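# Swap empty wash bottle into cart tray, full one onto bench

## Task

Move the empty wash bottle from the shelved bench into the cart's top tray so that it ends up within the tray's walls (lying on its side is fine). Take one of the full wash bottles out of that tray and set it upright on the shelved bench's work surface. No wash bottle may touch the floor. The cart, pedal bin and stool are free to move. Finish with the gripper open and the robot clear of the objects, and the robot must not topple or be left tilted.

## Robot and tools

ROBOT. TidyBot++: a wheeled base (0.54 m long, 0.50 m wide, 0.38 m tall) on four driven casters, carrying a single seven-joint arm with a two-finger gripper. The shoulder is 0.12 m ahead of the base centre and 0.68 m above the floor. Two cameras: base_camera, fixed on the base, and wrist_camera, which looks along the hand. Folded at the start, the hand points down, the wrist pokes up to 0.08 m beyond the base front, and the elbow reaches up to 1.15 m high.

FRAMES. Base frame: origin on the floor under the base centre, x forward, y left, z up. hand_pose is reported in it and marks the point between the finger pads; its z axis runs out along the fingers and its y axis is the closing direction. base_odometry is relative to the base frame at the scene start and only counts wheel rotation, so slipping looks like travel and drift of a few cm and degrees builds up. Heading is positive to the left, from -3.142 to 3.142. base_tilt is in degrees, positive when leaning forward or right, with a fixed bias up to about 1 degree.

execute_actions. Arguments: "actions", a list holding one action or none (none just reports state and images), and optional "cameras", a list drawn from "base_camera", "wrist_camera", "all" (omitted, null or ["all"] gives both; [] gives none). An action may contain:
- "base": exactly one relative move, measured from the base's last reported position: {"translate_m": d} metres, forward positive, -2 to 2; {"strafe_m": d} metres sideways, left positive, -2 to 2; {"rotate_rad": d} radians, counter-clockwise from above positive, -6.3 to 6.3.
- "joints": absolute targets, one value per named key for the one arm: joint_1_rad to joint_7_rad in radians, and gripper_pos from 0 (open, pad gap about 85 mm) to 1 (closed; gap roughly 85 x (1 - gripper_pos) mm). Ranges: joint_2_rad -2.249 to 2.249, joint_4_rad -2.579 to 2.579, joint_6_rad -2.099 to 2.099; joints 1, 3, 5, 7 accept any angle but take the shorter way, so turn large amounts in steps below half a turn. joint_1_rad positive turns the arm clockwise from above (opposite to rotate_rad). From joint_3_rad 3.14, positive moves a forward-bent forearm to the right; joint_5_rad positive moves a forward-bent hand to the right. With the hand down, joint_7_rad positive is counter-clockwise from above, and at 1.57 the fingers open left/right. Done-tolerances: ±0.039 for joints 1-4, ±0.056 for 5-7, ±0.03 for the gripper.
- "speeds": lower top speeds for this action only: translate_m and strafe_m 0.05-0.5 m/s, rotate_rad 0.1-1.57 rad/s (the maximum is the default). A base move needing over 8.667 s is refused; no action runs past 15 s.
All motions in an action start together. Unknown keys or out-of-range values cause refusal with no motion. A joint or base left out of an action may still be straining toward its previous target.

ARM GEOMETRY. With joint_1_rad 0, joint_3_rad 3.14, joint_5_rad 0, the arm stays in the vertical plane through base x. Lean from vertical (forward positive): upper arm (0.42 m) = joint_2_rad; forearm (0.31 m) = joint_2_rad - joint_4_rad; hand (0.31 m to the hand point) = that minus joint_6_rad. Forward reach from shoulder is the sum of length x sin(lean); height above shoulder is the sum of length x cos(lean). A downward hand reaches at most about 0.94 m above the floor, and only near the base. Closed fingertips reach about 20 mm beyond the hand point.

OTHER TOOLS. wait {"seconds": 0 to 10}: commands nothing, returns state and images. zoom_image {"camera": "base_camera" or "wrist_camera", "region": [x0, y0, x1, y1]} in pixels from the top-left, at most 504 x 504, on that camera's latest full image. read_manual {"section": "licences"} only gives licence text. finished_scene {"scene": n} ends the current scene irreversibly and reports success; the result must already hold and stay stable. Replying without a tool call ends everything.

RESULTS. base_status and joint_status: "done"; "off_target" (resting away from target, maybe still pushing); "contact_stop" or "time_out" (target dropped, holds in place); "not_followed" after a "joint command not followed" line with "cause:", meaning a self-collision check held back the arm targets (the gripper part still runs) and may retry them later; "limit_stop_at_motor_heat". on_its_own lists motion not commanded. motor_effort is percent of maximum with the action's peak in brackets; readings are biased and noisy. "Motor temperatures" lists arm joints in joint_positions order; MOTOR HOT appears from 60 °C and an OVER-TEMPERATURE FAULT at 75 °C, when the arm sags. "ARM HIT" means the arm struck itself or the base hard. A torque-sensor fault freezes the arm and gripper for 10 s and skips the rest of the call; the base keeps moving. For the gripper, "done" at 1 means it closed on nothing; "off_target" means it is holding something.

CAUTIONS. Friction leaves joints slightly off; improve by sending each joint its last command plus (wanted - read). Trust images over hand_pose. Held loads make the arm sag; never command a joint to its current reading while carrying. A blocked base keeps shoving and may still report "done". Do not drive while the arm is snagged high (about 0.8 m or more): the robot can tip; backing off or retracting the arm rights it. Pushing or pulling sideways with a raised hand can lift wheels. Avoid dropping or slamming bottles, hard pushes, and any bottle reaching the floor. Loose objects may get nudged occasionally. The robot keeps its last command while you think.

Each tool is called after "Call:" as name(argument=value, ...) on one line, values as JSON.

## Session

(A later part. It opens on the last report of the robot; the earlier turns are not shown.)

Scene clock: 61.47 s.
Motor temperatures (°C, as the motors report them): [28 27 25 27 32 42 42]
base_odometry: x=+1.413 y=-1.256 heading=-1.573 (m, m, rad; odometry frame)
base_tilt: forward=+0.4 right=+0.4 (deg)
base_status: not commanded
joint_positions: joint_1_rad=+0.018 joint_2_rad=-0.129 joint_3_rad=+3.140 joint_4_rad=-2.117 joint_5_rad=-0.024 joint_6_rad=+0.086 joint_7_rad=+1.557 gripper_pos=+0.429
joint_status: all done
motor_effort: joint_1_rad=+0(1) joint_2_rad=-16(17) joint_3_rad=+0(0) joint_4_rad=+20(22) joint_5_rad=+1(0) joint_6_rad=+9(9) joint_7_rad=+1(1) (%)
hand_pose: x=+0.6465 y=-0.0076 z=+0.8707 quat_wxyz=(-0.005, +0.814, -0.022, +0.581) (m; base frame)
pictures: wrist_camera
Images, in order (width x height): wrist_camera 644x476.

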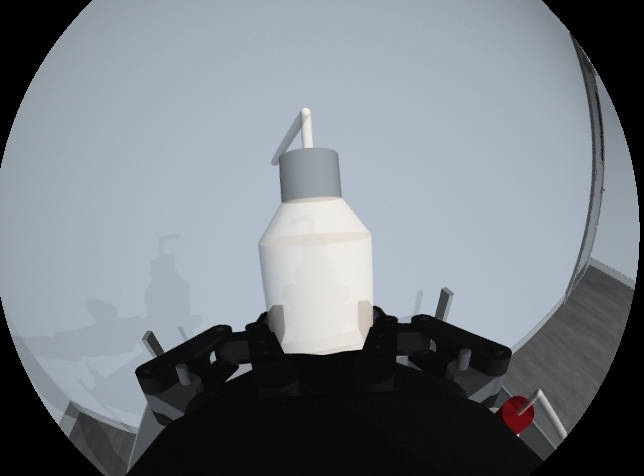

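Call:
execute_actions(actions=[{"joints":{"joint_2_rad":-0.05,"joint_4_rad":-2.2,"joint_6_rad":0.24}}], cameras=["wrist_camera"])

Scene clock: 62.53 s.
Motor temperatures (°C, as the motors report them): [28 27 25 27 32 42 42]
base_odometry: x=+1.413 y=-1.256 heading=-1.573 (m, m, rad; odometry frame)
base_tilt: forward=+0.5 right=+0.4 (deg)
base_status: not commanded
joint_positions: joint_1_rad=+0.018 joint_2_rad=-0.058 joint_3_rad=+3.140 joint_4_rad=-2.192 joint_5_rad=-0.024 joint_6_rad=+0.194 joint_7_rad=+1.557 gripper_pos=+0.429
joint_status: all done
motor_effort: joint_1_rad=+0(0) joint_2_rad=-18(20) joint_3_rad=+0(0) joint_4_rad=+19(21) joint_5_rad=+0(0) joint_6_rad=+8(10) joint_7_rad=+1(0) (%)
hand_pose: x=+0.6506 y=-0.0085 z=+0.8216 quat_wxyz=(-0.004, +0.825, -0.023, +0.565) (m; base frame)
pictures: wrist_camera
Images, in order (width x height): wrist_camera 644x476.

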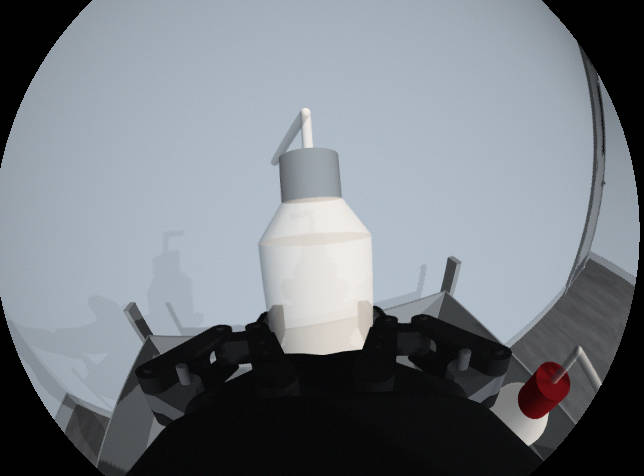

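Call:
execute_actions(actions=[{"joints":{"joint_2_rad":0.03,"joint_4_rad":-2.22,"joint_6_rad":0.34}}], cameras=["wrist_camera"])

Scene clock: 63.67 s.
Motor temperatures (°C, as the motors report them): [28 27 25 27 32 42 42]
base_odometry: x=+1.413 y=-1.256 heading=-1.573 (m, m, rad; odometry frame)
base_tilt: forward=+0.4 right=+0.3 (deg)
base_status: not commanded
joint_positions: joint_1_rad=+0.018 joint_2_rad=+0.020 joint_3_rad=+3.140 joint_4_rad=-2.206 joint_5_rad=-0.024 joint_6_rad=+0.295 joint_7_rad=+1.557 gripper_pos=+0.429
joint_status: all done
motor_effort: joint_1_rad=-1(1) joint_2_rad=-20(22) joint_3_rad=-1(0) joint_4_rad=+18(20) joint_5_rad=+0(0) joint_6_rad=+8(8) joint_7_rad=+0(0) (%)
hand_pose: x=+0.6680 y=-0.0096 z=+0.8015 quat_wxyz=(-0.003, +0.822, -0.024, +0.569) (m; base frame)
pictures: wrist_camera
Images, in order (width x height): wrist_camera 644x476.

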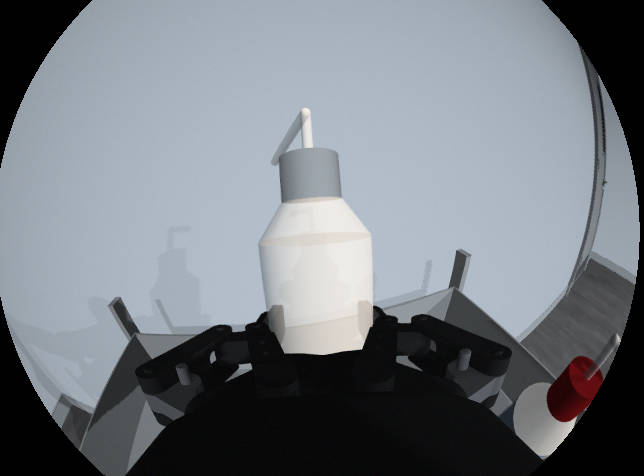

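Call:
execute_actions(actions=[{"joints":{"joint_4_rad":-2.3,"joint_6_rad":0.4}}])

Scene clock: 64.73 s.
Motor temperatures (°C, as the motors report them): [28 27 25 27 32 42 42]
base_odometry: x=+1.413 y=-1.256 heading=-1.573 (m, m, rad; odometry frame)
base_tilt: forward=+0.4 right=+0.3 (deg)
base_status: not commanded
joint_positions: joint_1_rad=+0.018 joint_2_rad=+0.020 joint_3_rad=+3.140 joint_4_rad=-2.293 joint_5_rad=-0.024 joint_6_rad=+0.353 joint_7_rad=+1.557 gripper_pos=+0.429
joint_status: all done
motor_effort: joint_1_rad=-1(1) joint_2_rad=-19(20) joint_3_rad=-1(0) joint_4_rad=+17(19) joint_5_rad=+1(1) joint_6_rad=+8(9) joint_7_rad=+1(0) (%)
hand_pose: x=+0.6471 y=-0.0096 z=+0.7722 quat_wxyz=(-0.002, +0.830, -0.024, +0.557) (m; base frame)
pictures: base_camera, wrist_camera
Images, in order (width x height): base_camera 644x364, wrist_camera 644x476.

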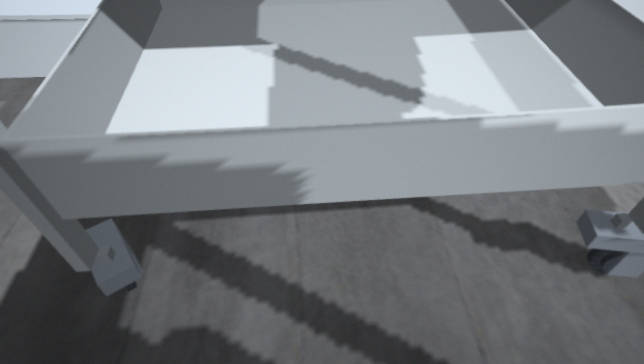

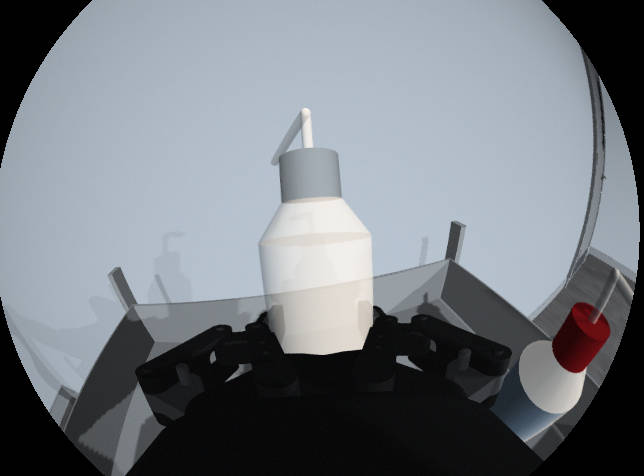

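Call:
execute_actions(actions=[{"joints":{"joint_2_rad":0.1,"joint_6_rad":0.5}}], cameras=["wrist_camera"])

Scene clock: 65.97 s.
Motor temperatures (°C, as the motors report them): [28 27 25 27 32 42 42]
base_odometry: x=+1.413 y=-1.256 heading=-1.573 (m, m, rad; odometry frame)
base_tilt: forward=+0.4 right=+0.4 (deg)
base_status: not commanded
joint_positions: joint_1_rad=+0.018 joint_2_rad=+0.088 joint_3_rad=+3.140 joint_4_rad=-2.293 joint_5_rad=-0.024 joint_6_rad=+0.456 joint_7_rad=+1.557 gripper_pos=+0.429
joint_status: all done
motor_effort: joint_1_rad=+0(0) joint_2_rad=-20(21) joint_3_rad=-1(1) joint_4_rad=+17(17) joint_5_rad=+0(1) joint_6_rad=+9(8) joint_7_rad=+0(0) (%)
hand_pose: x=+0.6647 y=-0.0106 z=+0.7656 quat_wxyz=(-0.001, +0.820, -0.024, +0.572) (m; base frame)
pictures: wrist_camera
Images, in order (width x height): wrist_camera 644x476.

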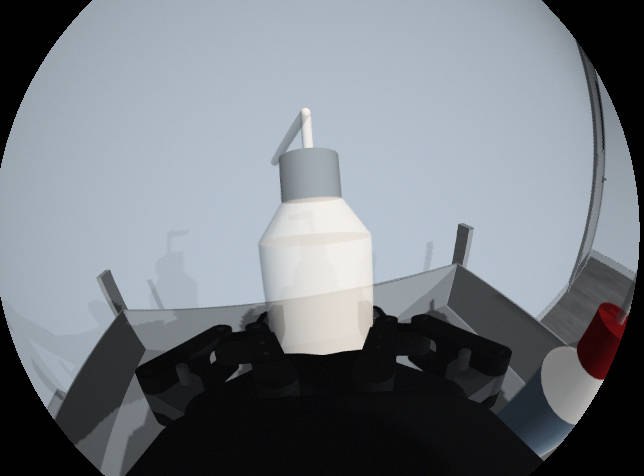

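Call:
execute_actions(actions=[{"joints":{"gripper_pos":0}}])

Scene clock: 67.20 s.
Motor temperatures (°C, as the motors report them): [28 27 25 27 32 42 42]
base_odometry: x=+1.413 y=-1.256 heading=-1.573 (m, m, rad; odometry frame)
base_tilt: forward=+0.5 right=+0.4 (deg)
base_status: not commanded
joint_positions: joint_1_rad=+0.018 joint_2_rad=+0.088 joint_3_rad=+3.140 joint_4_rad=-2.293 joint_5_rad=-0.024 joint_6_rad=+0.456 joint_7_rad=+1.557 gripper_pos=+0.000
joint_status: all done
motor_effort: joint_1_rad=-1(1) joint_2_rad=-20(21) joint_3_rad=-1(0) joint_4_rad=+16(17) joint_5_rad=+0(1) joint_6_rad=+8(9) joint_7_rad=+0(0) (%)
hand_pose: x=+0.6647 y=-0.0106 z=+0.7656 quat_wxyz=(-0.001, +0.820, -0.024, +0.572) (m; base frame)
pictures: base_camera, wrist_camera
Images, in order (width x height): base_camera 644x364, wrist_camera 644x476.

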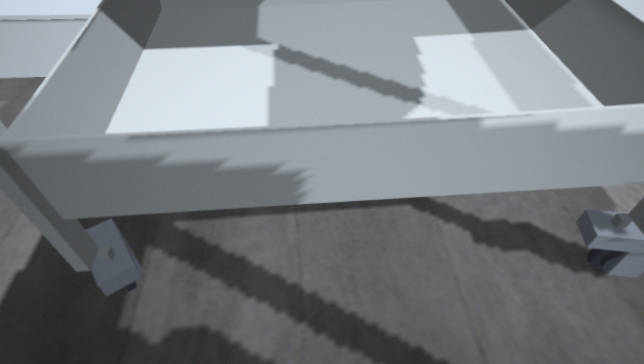

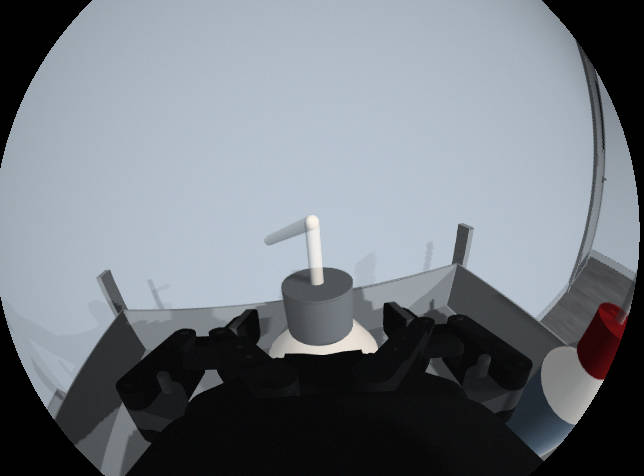

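Call:
execute_actions(actions=[{"joints":{"joint_2_rad":-0.14,"joint_4_rad":-2.13,"joint_6_rad":0.1}}], cameras=["wrist_camera"])

Call:
execute_actions(actions=[{"base":{"translate_m":-0.18},"speeds":{"translate_m":0.2}}], cameras=[])

Call:
execute_actions(actions=[{"base":{"strafe_m":-0.16},"speeds":{"strafe_m":0.2}}])

Scene clock: 69.43 s.
Motor temperatures (°C, as the motors report them): [28 27 25 27 32 42 42]
base_odometry: x=+1.413 y=-1.256 heading=-1.573 (m, m, rad; odometry frame)
base_tilt: forward=+0.4 right=+0.4 (deg)
base_status: not commanded
joint_positions: joint_1_rad=+0.018 joint_2_rad=-0.133 joint_3_rad=+3.140 joint_4_rad=-2.142 joint_5_rad=-0.024 joint_6_rad=+0.143 joint_7_rad=+1.557 gripper_pos=+0.000
joint_status: all done
motor_effort: joint_1_rad=+0(1) joint_2_rad=-15(23) joint_3_rad=-1(0) joint_4_rad=+19(21) joint_5_rad=+1(1) joint_6_rad=+8(10) joint_7_rad=+0(0) (%)
hand_pose: x=+0.6456 y=-0.0080 z=+0.8750 quat_wxyz=(-0.005, +0.803, -0.022, +0.596) (m; base frame)
pictures: wrist_camera
Images, in order (width x height): wrist_camera 644x476.

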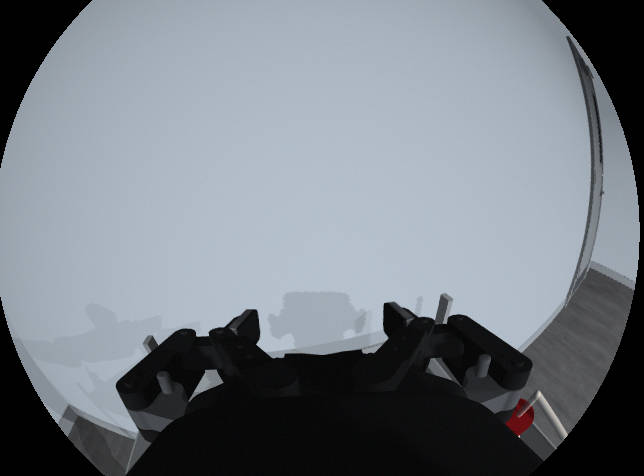

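Scene clock: 71.10 s.
Motor temperatures (°C, as the motors report them): [28 27 25 27 32 42 42]
base_odometry: x=+1.413 y=-1.076 heading=-1.574 (m, m, rad; odometry frame)
base_tilt: forward=+0.4 right=+0.4 (deg)
base_status: done
joint_positions: joint_1_rad=+0.018 joint_2_rad=-0.136 joint_3_rad=+3.140 joint_4_rad=-2.142 joint_5_rad=-0.024 joint_6_rad=+0.141 joint_7_rad=+1.557 gripper_pos=+0.000
joint_status: not commanded
motor_effort: joint_1_rad=+0(1) joint_2_rad=-16(21) joint_3_rad=-1(1) joint_4_rad=+20(20) joint_5_rad=+0(0) joint_6_rad=+8(9) joint_7_rad=+0(0) (%)
hand_pose: x=+0.6450 y=-0.0081 z=+0.8761 quat_wxyz=(-0.005, +0.803, -0.023, +0.596) (m; base frame)
pictures: none
No camera images: the call's "cameras" was empty. Leave "cameras" out to get every camera's image.

Scene clock: 72.67 s.
Motor temperatures (°C, as the motors report them): [28 27 25 27 32 42 42]
base_odometry: x=+1.253 y=-1.075 heading=-1.574 (m, m, rad; odometry frame)
base_tilt: forward=+0.5 right=+0.4 (deg)
base_status: done
joint_positions: joint_1_rad=+0.019 joint_2_rad=-0.136 joint_3_rad=+3.140 joint_4_rad=-2.142 joint_5_rad=-0.024 joint_6_rad=+0.141 joint_7_rad=+1.557 gripper_pos=+0.000
joint_status: not commanded
motor_effort: joint_1_rad=+0(1) joint_2_rad=-16(16) joint_3_rad=+0(1) joint_4_rad=+19(20) joint_5_rad=+1(1) joint_6_rad=+8(9) joint_7_rad=+0(1) (%)
hand_pose: x=+0.6449 y=-0.0089 z=+0.8759 quat_wxyz=(-0.005, +0.803, -0.023, +0.596) (m; base frame)
pictures: base_camera, wrist_camera
Images, in order (width x height): base_camera 644x364, wrist_camera 644x476.

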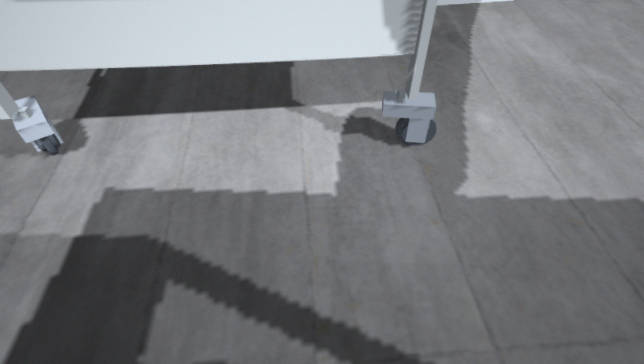

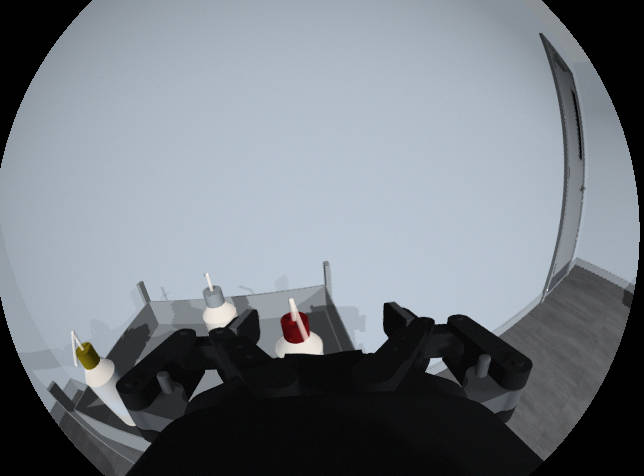

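Call:
execute_actions(actions=[{"base":{"strafe_m":0.025},"joints":{"joint_2_rad":-0.02,"joint_4_rad":-2.21,"joint_6_rad":0.3},"speeds":{"strafe_m":0.05}}], cameras=["wrist_camera"])

Scene clock: 74.07 s.
Motor temperatures (°C, as the motors report them): [28 27 25 27 32 42 42]
base_odometry: x=+1.278 y=-1.075 heading=-1.574 (m, m, rad; odometry frame)
base_tilt: forward=+0.5 right=+0.3 (deg)
base_status: done
joint_positions: joint_1_rad=+0.020 joint_2_rad=-0.028 joint_3_rad=+3.140 joint_4_rad=-2.200 joint_5_rad=-0.024 joint_6_rad=+0.256 joint_7_rad=+1.557 gripper_pos=+0.000
joint_status: all done
motor_effort: joint_1_rad=+0(2) joint_2_rad=-19(21) joint_3_rad=-1(3) joint_4_rad=+18(21) joint_5_rad=+1(1) joint_6_rad=+8(8) joint_7_rad=+1(0) (%)
hand_pose: x=+0.6594 y=-0.0103 z=+0.8192 quat_wxyz=(-0.003, +0.818, -0.024, +0.575) (m; base frame)
pictures: wrist_camera
Images, in order (width x height): wrist_camera 644x476.

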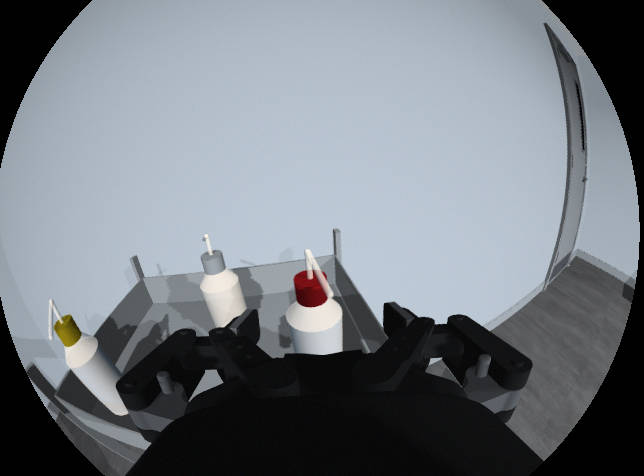

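Call:
execute_actions(actions=[{"base":{"translate_m":0.08},"joints":{"joint_6_rad":0.25},"speeds":{"translate_m":0.08}}], cameras=["wrist_camera"])

Scene clock: 75.80 s.
Motor temperatures (°C, as the motors report them): [28 27 25 27 32 42 42]
base_odometry: x=+1.278 y=-1.155 heading=-1.574 (m, m, rad; odometry frame)
base_tilt: forward=+0.4 right=+0.3 (deg)
base_status: done
joint_positions: joint_1_rad=+0.020 joint_2_rad=-0.027 joint_3_rad=+3.140 joint_4_rad=-2.200 joint_5_rad=-0.024 joint_6_rad=+0.256 joint_7_rad=+1.557 gripper_pos=+0.000
joint_status: all done
motor_effort: joint_1_rad=+0(1) joint_2_rad=-17(21) joint_3_rad=+0(1) joint_4_rad=+18(19) joint_5_rad=+0(1) joint_6_rad=+8(8) joint_7_rad=+0(0) (%)
hand_pose: x=+0.6594 y=-0.0103 z=+0.8186 quat_wxyz=(-0.003, +0.818, -0.024, +0.575) (m; base frame)
pictures: wrist_camera
Images, in order (width x height): wrist_camera 644x476.

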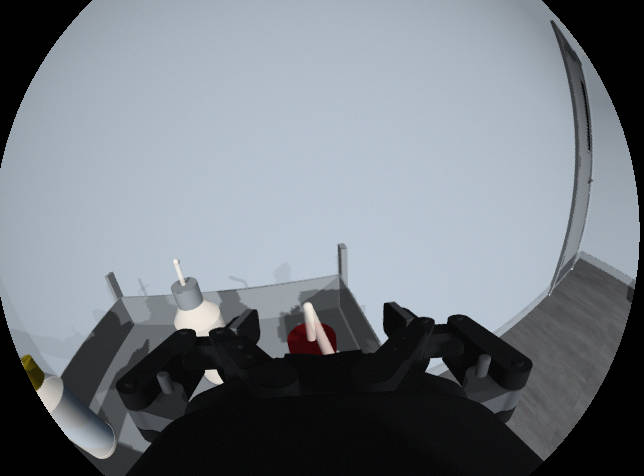

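Call:
execute_actions(actions=[{"joints":{"joint_4_rad":-2.3,"joint_6_rad":0.38}}], cameras=["wrist_camera"])

Scene clock: 77.03 s.
Motor temperatures (°C, as the motors report them): [28 27 25 27 32 42 42]
base_odometry: x=+1.278 y=-1.155 heading=-1.574 (m, m, rad; odometry frame)
base_tilt: forward=+0.4 right=+0.3 (deg)
base_status: not commanded
joint_positions: joint_1_rad=+0.020 joint_2_rad=-0.027 joint_3_rad=+3.140 joint_4_rad=-2.291 joint_5_rad=-0.024 joint_6_rad=+0.337 joint_7_rad=+1.557 gripper_pos=+0.000
joint_status: all done
motor_effort: joint_1_rad=-1(1) joint_2_rad=-18(19) joint_3_rad=-1(0) joint_4_rad=+17(18) joint_5_rad=+0(0) joint_6_rad=+8(8) joint_7_rad=+1(0) (%)
hand_pose: x=+0.6410 y=-0.0106 z=+0.7928 quat_wxyz=(-0.002, +0.821, -0.025, +0.570) (m; base frame)
pictures: wrist_camera
Images, in order (width x height): wrist_camera 644x476.

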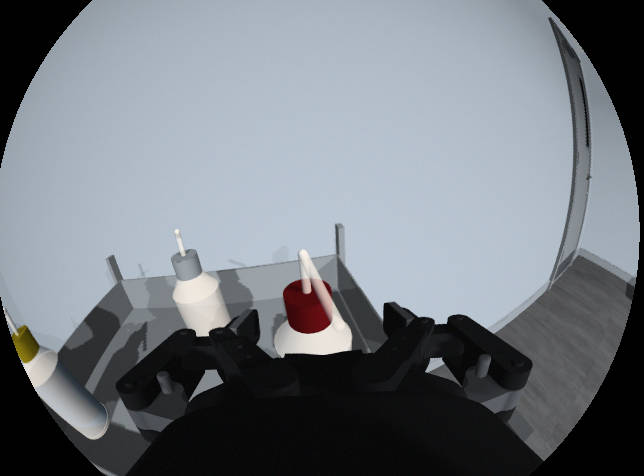

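Call:
execute_actions(actions=[{"joints":{"joint_2_rad":0.12,"joint_4_rad":-2.36,"joint_6_rad":0.55}}], cameras=["wrist_camera"])

Scene clock: 78.57 s.
Motor temperatures (°C, as the motors report them): [28 27 25 27 32 42 42]
base_odometry: x=+1.278 y=-1.155 heading=-1.574 (m, m, rad; odometry frame)
base_tilt: forward=+0.4 right=+0.4 (deg)
base_status: not commanded
joint_positions: joint_1_rad=+0.020 joint_2_rad=+0.111 joint_3_rad=+3.140 joint_4_rad=-2.347 joint_5_rad=-0.024 joint_6_rad=+0.505 joint_7_rad=+1.557 gripper_pos=+0.000
joint_status: all done
motor_effort: joint_1_rad=-1(0) joint_2_rad=-20(22) joint_3_rad=-1(1) joint_4_rad=+15(17) joint_5_rad=+1(0) joint_6_rad=+8(8) joint_7_rad=+2(0) (%)
hand_pose: x=+0.6530 y=-0.0120 z=+0.7405 quat_wxyz=(+0.000, +0.828, -0.025, +0.560) (m; base frame)
pictures: wrist_camera
Images, in order (width x height): wrist_camera 644x476.

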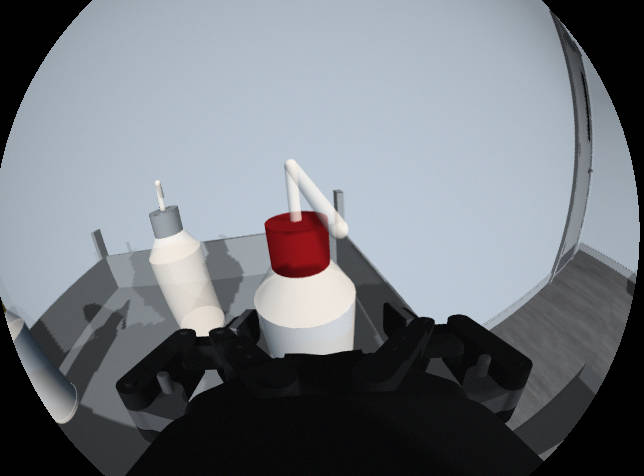

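Call:
execute_actions(actions=[{"base":{"translate_m":0.015},"joints":{"joint_1_rad":-0.01},"speeds":{"translate_m":0.05}}], cameras=[])

Call:
execute_actions(actions=[{"joints":{"gripper_pos":1}}], cameras=["wrist_camera"])

Call:
execute_actions(actions=[{"joints":{"joint_2_rad":-0.25,"joint_4_rad":-2.13,"joint_6_rad":0.02}}], cameras=["wrist_camera"])

Scene clock: 79.57 s.
Motor temperatures (°C, as the motors report them): [28 27 25 27 32 42 42]
base_odometry: x=+1.278 y=-1.171 heading=-1.575 (m, m, rad; odometry frame)
base_tilt: forward=+0.4 right=+0.4 (deg)
base_status: done
joint_positions: joint_1_rad=+0.006 joint_2_rad=+0.111 joint_3_rad=+3.140 joint_4_rad=-2.347 joint_5_rad=-0.024 joint_6_rad=+0.507 joint_7_rad=+1.557 gripper_pos=+0.000
joint_status: all done
motor_effort: joint_1_rad=-1(3) joint_2_rad=-21(22) joint_3_rad=+0(2) joint_4_rad=+15(16) joint_5_rad=+0(1) joint_6_rad=+8(8) joint_7_rad=+0(1) (%)
hand_pose: x=+0.6531 y=-0.0044 z=+0.7405 quat_wxyz=(-0.004, +0.828, -0.019, +0.561) (m; base frame)
pictures: none
No camera images: the call's "cameras" was empty. Leave "cameras" out to get every camera's image.

Scene clock: 80.67 s.
Motor temperatures (°C, as the motors report them): [28 27 25 27 32 42 42]
base_odometry: x=+1.278 y=-1.171 heading=-1.575 (m, m, rad; odometry frame)
base_tilt: forward=+0.4 right=+0.3 (deg)
base_status: not commanded
joint_positions: joint_1_rad=+0.006 joint_2_rad=+0.111 joint_3_rad=+3.140 joint_4_rad=-2.347 joint_5_rad=-0.024 joint_6_rad=+0.510 joint_7_rad=+1.557 gripper_pos=+0.428
joint_status: gripper_pos off_target (ended at +0.428, target +1.000)
motor_effort: joint_1_rad=-1(1) joint_2_rad=-20(21) joint_3_rad=-1(1) joint_4_rad=+15(17) joint_5_rad=+0(0) joint_6_rad=+8(9) joint_7_rad=+0(1) (%)
hand_pose: x=+0.6533 y=-0.0044 z=+0.7412 quat_wxyz=(-0.004, +0.827, -0.019, +0.562) (m; base frame)
pictures: wrist_camera
Images, in order (width x height): wrist_camera 644x476.

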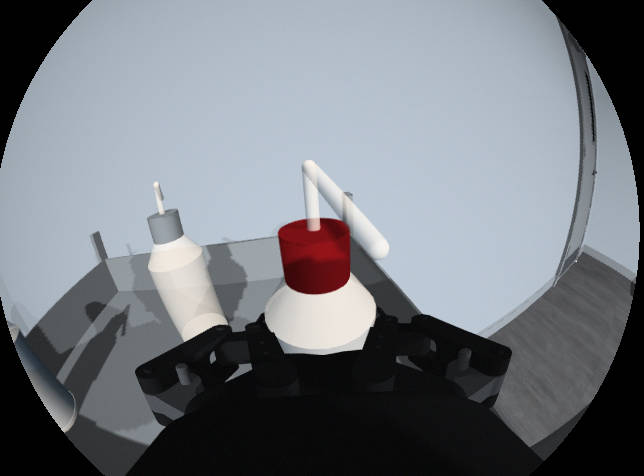

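Scene clock: 82.23 s.
Motor temperatures (°C, as the motors report them): [28 27 25 27 32 42 42]
base_odometry: x=+1.278 y=-1.171 heading=-1.575 (m, m, rad; odometry frame)
base_tilt: forward=+0.4 right=+0.3 (deg)
base_status: not commanded
joint_positions: joint_1_rad=+0.006 joint_2_rad=-0.229 joint_3_rad=+3.140 joint_4_rad=-2.158 joint_5_rad=-0.024 joint_6_rad=+0.045 joint_7_rad=+1.557 gripper_pos=+0.428
joint_status: all done
motor_effort: joint_1_rad=+0(1) joint_2_rad=-16(26) joint_3_rad=+0(1) joint_4_rad=+23(23) joint_5_rad=+1(0) joint_6_rad=+11(11) joint_7_rad=+1(0) (%)
hand_pose: x=+0.6140 y=-0.0009 z=+0.8855 quat_wxyz=(-0.009, +0.808, -0.017, +0.588) (m; base frame)
pictures: wrist_camera
Images, in order (width x height): wrist_camera 644x476.

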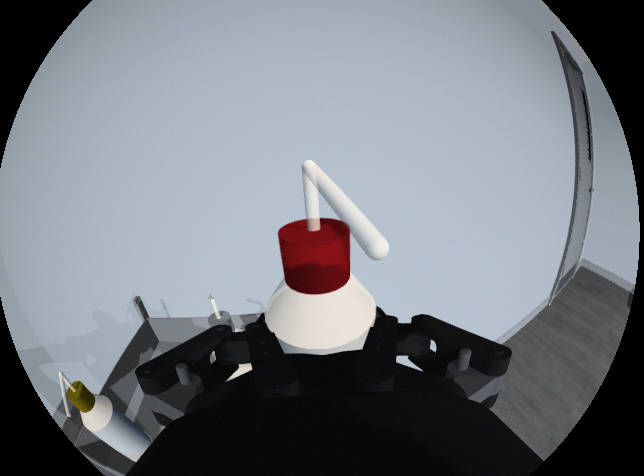

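Call:
execute_actions(actions=[{"base":{"translate_m":-0.42},"joints":{"joint_2_rad":-0.2,"joint_4_rad":-1.75,"joint_6_rad":-0.4}}], cameras=[])

Call:
execute_actions(actions=[{"base":{"rotate_rad":-1.58},"joints":{"joint_2_rad":0.05,"joint_4_rad":-1.35,"joint_6_rad":-0.54},"speeds":{"rotate_rad":1.0}}], cameras=[])

Call:
execute_actions(actions=[{"base":{"translate_m":1.5}}])

Scene clock: 84.97 s.
Motor temperatures (°C, as the motors report them): [28 27 25 27 32 42 42]
base_odometry: x=+1.279 y=-0.751 heading=-1.574 (m, m, rad; odometry frame)
base_tilt: forward=+0.4 right=+0.4 (deg)
base_status: done
joint_positions: joint_1_rad=+0.005 joint_2_rad=-0.200 joint_3_rad=+3.140 joint_4_rad=-1.780 joint_5_rad=-0.024 joint_6_rad=-0.378 joint_7_rad=+1.557 gripper_pos=+0.428
joint_status: all done
motor_effort: joint_1_rad=-1(1) joint_2_rad=-18(21) joint_3_rad=+0(2) joint_4_rad=+24(25) joint_5_rad=+1(0) joint_6_rad=+11(11) joint_7_rad=+1(1) (%)
hand_pose: x=+0.6381 y=+0.0022 z=+0.9735 quat_wxyz=(-0.013, +0.830, -0.014, +0.558) (m; base frame)
pictures: none
No camera images: the call's "cameras" was empty. Leave "cameras" out to get every camera's image.

Scene clock: 87.47 s.
Motor temperatures (°C, as the motors report them): [28 27 25 27 32 42 42]
base_odometry: x=+1.279 y=-0.750 heading=+3.130 (m, m, rad; odometry frame)
base_tilt: forward=+0.5 right=+0.4 (deg)
base_status: done
joint_positions: joint_1_rad=+0.004 joint_2_rad=+0.063 joint_3_rad=+3.143 joint_4_rad=-1.383 joint_5_rad=-0.021 joint_6_rad=-0.512 joint_7_rad=+1.557 gripper_pos=+0.428
joint_status: all done
motor_effort: joint_1_rad=-1(4) joint_2_rad=-28(31) joint_3_rad=-1(3) joint_4_rad=+24(24) joint_5_rad=+1(0) joint_6_rad=+10(11) joint_7_rad=+0(1) (%)
hand_pose: x=+0.7456 y=+0.0011 z=+1.0237 quat_wxyz=(-0.012, +0.830, -0.013, +0.558) (m; base frame)
pictures: none
No camera images: the call's "cameras" was empty. Leave "cameras" out to get every camera's image.

Scene clock: 91.83 s.
Motor temperatures (°C, as the motors report them): [28 27 25 27 32 42 42]
base_odometry: x=-0.221 y=-0.731 heading=+3.129 (m, m, rad; odometry frame)
base_tilt: forward=+0.4 right=+0.4 (deg)
base_status: done
joint_positions: joint_1_rad=+0.004 joint_2_rad=+0.065 joint_3_rad=+3.143 joint_4_rad=-1.380 joint_5_rad=-0.021 joint_6_rad=-0.517 joint_7_rad=+1.557 gripper_pos=+0.428
joint_status: not commanded
motor_effort: joint_1_rad=-1(0) joint_2_rad=-28(31) joint_3_rad=+0(1) joint_4_rad=+24(25) joint_5_rad=+0(0) joint_6_rad=+11(11) joint_7_rad=+0(1) (%)
hand_pose: x=+0.7458 y=+0.0012 z=+1.0223 quat_wxyz=(-0.012, +0.831, -0.013, +0.556) (m; base frame)
pictures: base_camera, wrist_camera
Images, in order (width x height): base_camera 644x364, wrist_camera 644x476.

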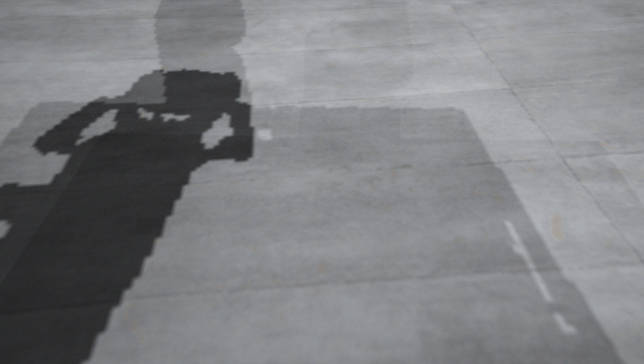

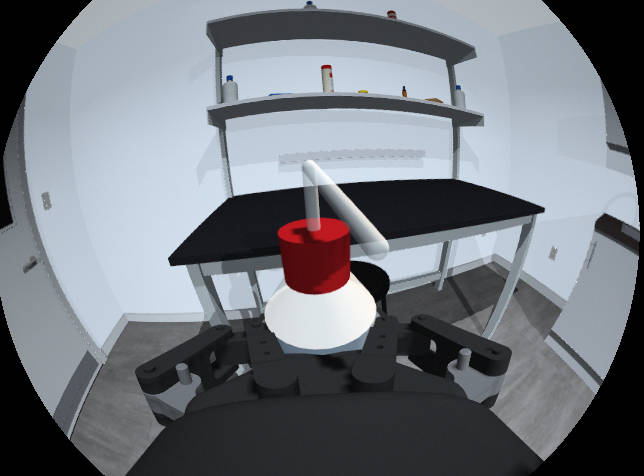

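Call:
execute_actions(actions=[{"base":{"translate_m":0.4},"joints":{"joint_2_rad":-0.03,"joint_6_rad":-0.6},"speeds":{"translate_m":0.25}}])

Scene clock: 94.47 s.
Motor temperatures (°C, as the motors report them): [28 27 25 27 32 42 42]
base_odometry: x=-0.622 y=-0.725 heading=+3.128 (m, m, rad; odometry frame)
base_tilt: forward=+0.4 right=+0.4 (deg)
base_status: done
joint_positions: joint_1_rad=+0.004 joint_2_rad=-0.011 joint_3_rad=+3.143 joint_4_rad=-1.376 joint_5_rad=-0.021 joint_6_rad=-0.576 joint_7_rad=+1.557 gripper_pos=+0.428
joint_status: all done
motor_effort: joint_1_rad=-1(1) joint_2_rad=-25(28) joint_3_rad=-1(1) joint_4_rad=+24(25) joint_5_rad=+1(0) joint_6_rad=+10(11) joint_7_rad=+1(0) (%)
hand_pose: x=+0.7121 y=+0.0016 z=+1.0544 quat_wxyz=(-0.012, +0.825, -0.012, +0.565) (m; base frame)
pictures: base_camera, wrist_camera
Images, in order (width x height): base_camera 644x364, wrist_camera 644x476.

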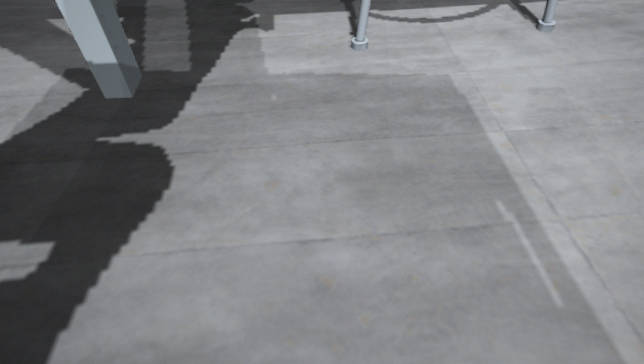

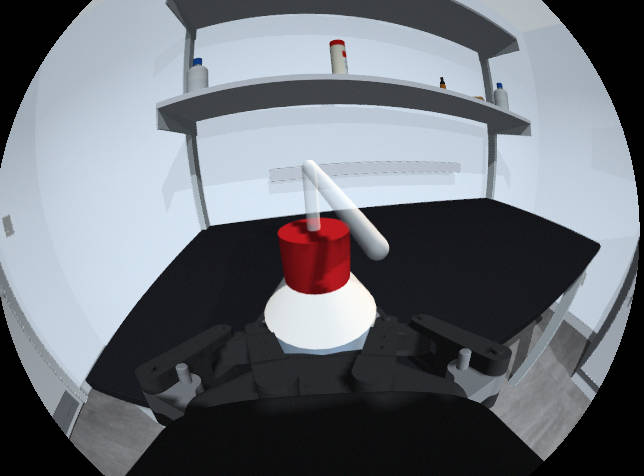

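Call:
execute_actions(actions=[{"base":{"translate_m":0.25},"speeds":{"translate_m":0.2}}], cameras=["base_camera"])

Call:
execute_actions(actions=[{"joints":{"joint_2_rad":0.09,"joint_6_rad":-0.5}}], cameras=["wrist_camera"])

Scene clock: 96.63 s.
Motor temperatures (°C, as the motors report them): [28 27 25 27 32 42 42]
base_odometry: x=-0.872 y=-0.721 heading=+3.127 (m, m, rad; odometry frame)
base_tilt: forward=+0.4 right=+0.4 (deg)
base_status: done
joint_positions: joint_1_rad=+0.004 joint_2_rad=-0.012 joint_3_rad=+3.143 joint_4_rad=-1.376 joint_5_rad=-0.021 joint_6_rad=-0.577 joint_7_rad=+1.557 gripper_pos=+0.428
joint_status: not commanded
motor_effort: joint_1_rad=+0(1) joint_2_rad=-24(28) joint_3_rad=-1(1) joint_4_rad=+23(25) joint_5_rad=+1(0) joint_6_rad=+10(11) joint_7_rad=+1(2) (%)
hand_pose: x=+0.7117 y=+0.0016 z=+1.0547 quat_wxyz=(-0.012, +0.825, -0.012, +0.565) (m; base frame)
pictures: base_camera
Images, in order (width x height): base_camera 644x364.

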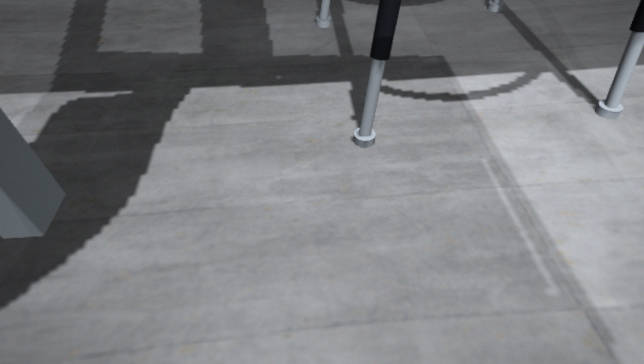

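Scene clock: 97.67 s.
Motor temperatures (°C, as the motors report them): [28 27 25 27 32 42 42]
base_odometry: x=-0.872 y=-0.721 heading=+3.127 (m, m, rad; odometry frame)
base_tilt: forward=+0.4 right=+0.3 (deg)
base_status: not commanded
joint_positions: joint_1_rad=+0.004 joint_2_rad=+0.098 joint_3_rad=+3.143 joint_4_rad=-1.372 joint_5_rad=-0.021 joint_6_rad=-0.551 joint_7_rad=+1.557 gripper_pos=+0.428
joint_status: all done
motor_effort: joint_1_rad=+0(0) joint_2_rad=-29(32) joint_3_rad=-1(1) joint_4_rad=+23(24) joint_5_rad=+0(0) joint_6_rad=+10(10) joint_7_rad=+0(1) (%)
hand_pose: x=+0.7533 y=+0.0013 z=+0.9963 quat_wxyz=(-0.011, +0.847, -0.013, +0.531) (m; base frame)
pictures: wrist_camera
Images, in order (width x height): wrist_camera 644x476.

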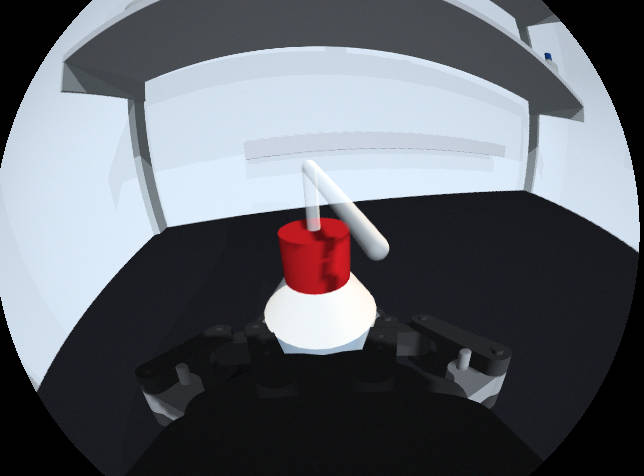

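Call:
execute_actions(actions=[{"joints":{"joint_2_rad":0.13,"joint_6_rad":-0.40}}], cameras=["wrist_camera"])

Scene clock: 98.67 s.
Motor temperatures (°C, as the motors report them): [28 27 25 27 32 42 42]
base_odometry: x=-0.872 y=-0.721 heading=+3.127 (m, m, rad; odometry frame)
base_tilt: forward=+0.4 right=+0.4 (deg)
base_status: not commanded
joint_positions: joint_1_rad=+0.004 joint_2_rad=+0.133 joint_3_rad=+3.143 joint_4_rad=-1.372 joint_5_rad=-0.021 joint_6_rad=-0.453 joint_7_rad=+1.557 gripper_pos=+0.428
joint_status: all done
motor_effort: joint_1_rad=-1(0) joint_2_rad=-31(32) joint_3_rad=-1(1) joint_4_rad=+23(24) joint_5_rad=+1(0) joint_6_rad=+10(11) joint_7_rad=+0(0) (%)
hand_pose: x=+0.7767 y=+0.0007 z=+1.0020 quat_wxyz=(-0.011, +0.830, -0.013, +0.558) (m; base frame)
pictures: wrist_camera
Images, in order (width x height): wrist_camera 644x476.

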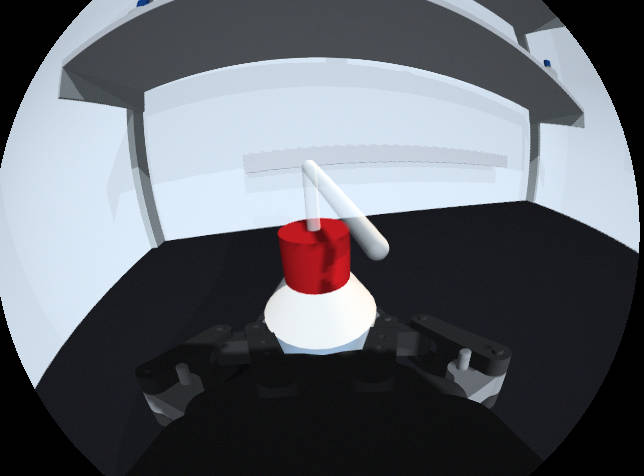

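Call:
execute_actions(actions=[{"joints":{"joint_2_rad":0.17,"joint_6_rad":-0.36}}], cameras=["wrist_camera"])

Scene clock: 99.57 s.
Motor temperatures (°C, as the motors report them): [28 27 25 27 32 42 42]
base_odometry: x=-0.872 y=-0.721 heading=+3.127 (m, m, rad; odometry frame)
base_tilt: forward=+0.5 right=+0.4 (deg)
base_status: not commanded
joint_positions: joint_1_rad=+0.004 joint_2_rad=+0.164 joint_3_rad=+3.143 joint_4_rad=-1.372 joint_5_rad=-0.021 joint_6_rad=-0.410 joint_7_rad=+1.557 gripper_pos=+0.428
joint_status: all done
motor_effort: joint_1_rad=+0(0) joint_2_rad=-31(32) joint_3_rad=-1(1) joint_4_rad=+23(24) joint_5_rad=+1(0) joint_6_rad=+10(10) joint_7_rad=+0(0) (%)
hand_pose: x=+0.7914 y=+0.0004 z=+0.9943 quat_wxyz=(-0.011, +0.826, -0.013, +0.563) (m; base frame)
pictures: wrist_camera
Images, in order (width x height): wrist_camera 644x476.

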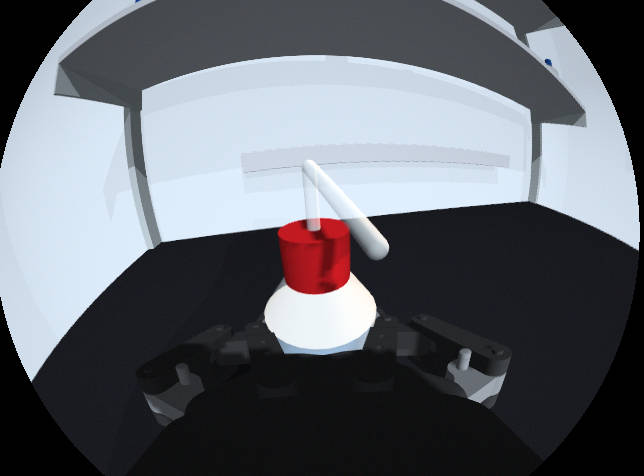

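No contact yet; lower more.

Call:
execute_actions(actions=[{"joints":{"joint_2_rad":0.21,"joint_6_rad":-0.35}}], cameras=[])

Scene clock: 100.40 s.
Motor temperatures (°C, as the motors report them): [28 27 25 27 32 42 42]
base_odometry: x=-0.872 y=-0.721 heading=+3.127 (m, m, rad; odometry frame)
base_tilt: forward=+0.4 right=+0.3 (deg)
base_status: not commanded
joint_positions: joint_1_rad=+0.004 joint_2_rad=+0.181 joint_3_rad=+3.143 joint_4_rad=-1.362 joint_5_rad=-0.021 joint_6_rad=-0.391 joint_7_rad=+1.557 gripper_pos=+0.428
joint_status: all done
motor_effort: joint_1_rad=+0(0) joint_2_rad=-29(31) joint_3_rad=-1(1) joint_4_rad=+20(23) joint_5_rad=+0(0) joint_6_rad=+8(10) joint_7_rad=+0(0) (%)
hand_pose: x=+0.8000 y=+0.0002 z=+0.9942 quat_wxyz=(-0.011, +0.823, -0.013, +0.568) (m; base frame)
pictures: none
No camera images: the call's "cameras" was empty. Leave "cameras" out to get every camera's image.

Contact. Release.

Call:
execute_actions(actions=[{"joints":{"gripper_pos":0,"joint_2_rad":0.18}}], cameras=["wrist_camera"])

Call:
execute_actions(actions=[{"base":{"translate_m":-0.4},"speeds":{"translate_m":0.25}}], cameras=["wrist_camera"])

Scene clock: 101.77 s.
Motor temperatures (°C, as the motors report them): [28 27 25 27 32 42 42]
base_odometry: x=-0.872 y=-0.721 heading=+3.127 (m, m, rad; odometry frame)
base_tilt: forward=+0.4 right=+0.3 (deg)
base_status: not commanded
joint_positions: joint_1_rad=+0.004 joint_2_rad=+0.181 joint_3_rad=+3.143 joint_4_rad=-1.361 joint_5_rad=-0.021 joint_6_rad=-0.391 joint_7_rad=+1.557 gripper_pos=+0.000
joint_status: all done
motor_effort: joint_1_rad=+0(0) joint_2_rad=-29(30) joint_3_rad=-1(1) joint_4_rad=+21(22) joint_5_rad=+0(0) joint_6_rad=+8(9) joint_7_rad=+0(0) (%)
hand_pose: x=+0.7999 y=+0.0002 z=+0.9944 quat_wxyz=(-0.011, +0.823, -0.013, +0.568) (m; base frame)
pictures: wrist_camera
Images, in order (width x height): wrist_camera 644x476.

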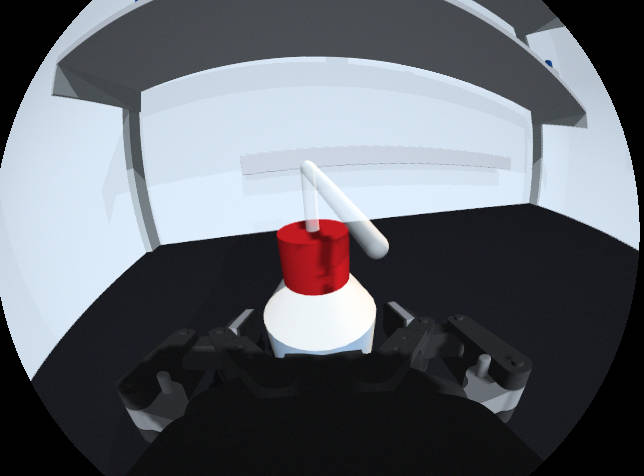

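Scene clock: 104.27 s.
Motor temperatures (°C, as the motors report them): [28 27 25 27 32 42 42]
base_odometry: x=-0.471 y=-0.728 heading=+3.126 (m, m, rad; odometry frame)
base_tilt: forward=+0.4 right=+0.4 (deg)
base_status: done
joint_positions: joint_1_rad=+0.004 joint_2_rad=+0.180 joint_3_rad=+3.143 joint_4_rad=-1.361 joint_5_rad=-0.021 joint_6_rad=-0.390 joint_7_rad=+1.557 gripper_pos=+0.000
joint_status: not commanded
motor_effort: joint_1_rad=+0(2) joint_2_rad=-28(34) joint_3_rad=-1(1) joint_4_rad=+21(22) joint_5_rad=+1(1) joint_6_rad=+8(9) joint_7_rad=+1(0) (%)
hand_pose: x=+0.7999 y=+0.0002 z=+0.9952 quat_wxyz=(-0.011, +0.822, -0.013, +0.569) (m; base frame)
pictures: wrist_camera
Images, in order (width x height): wrist_camera 644x476.

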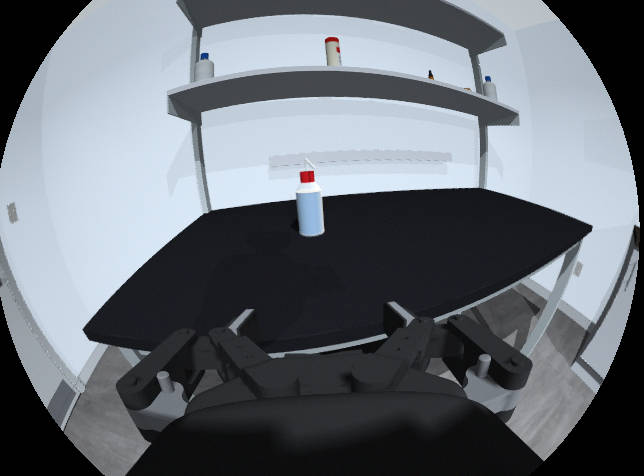

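Call:
finished_scene(scene=1)

The scene is finished: the task was done.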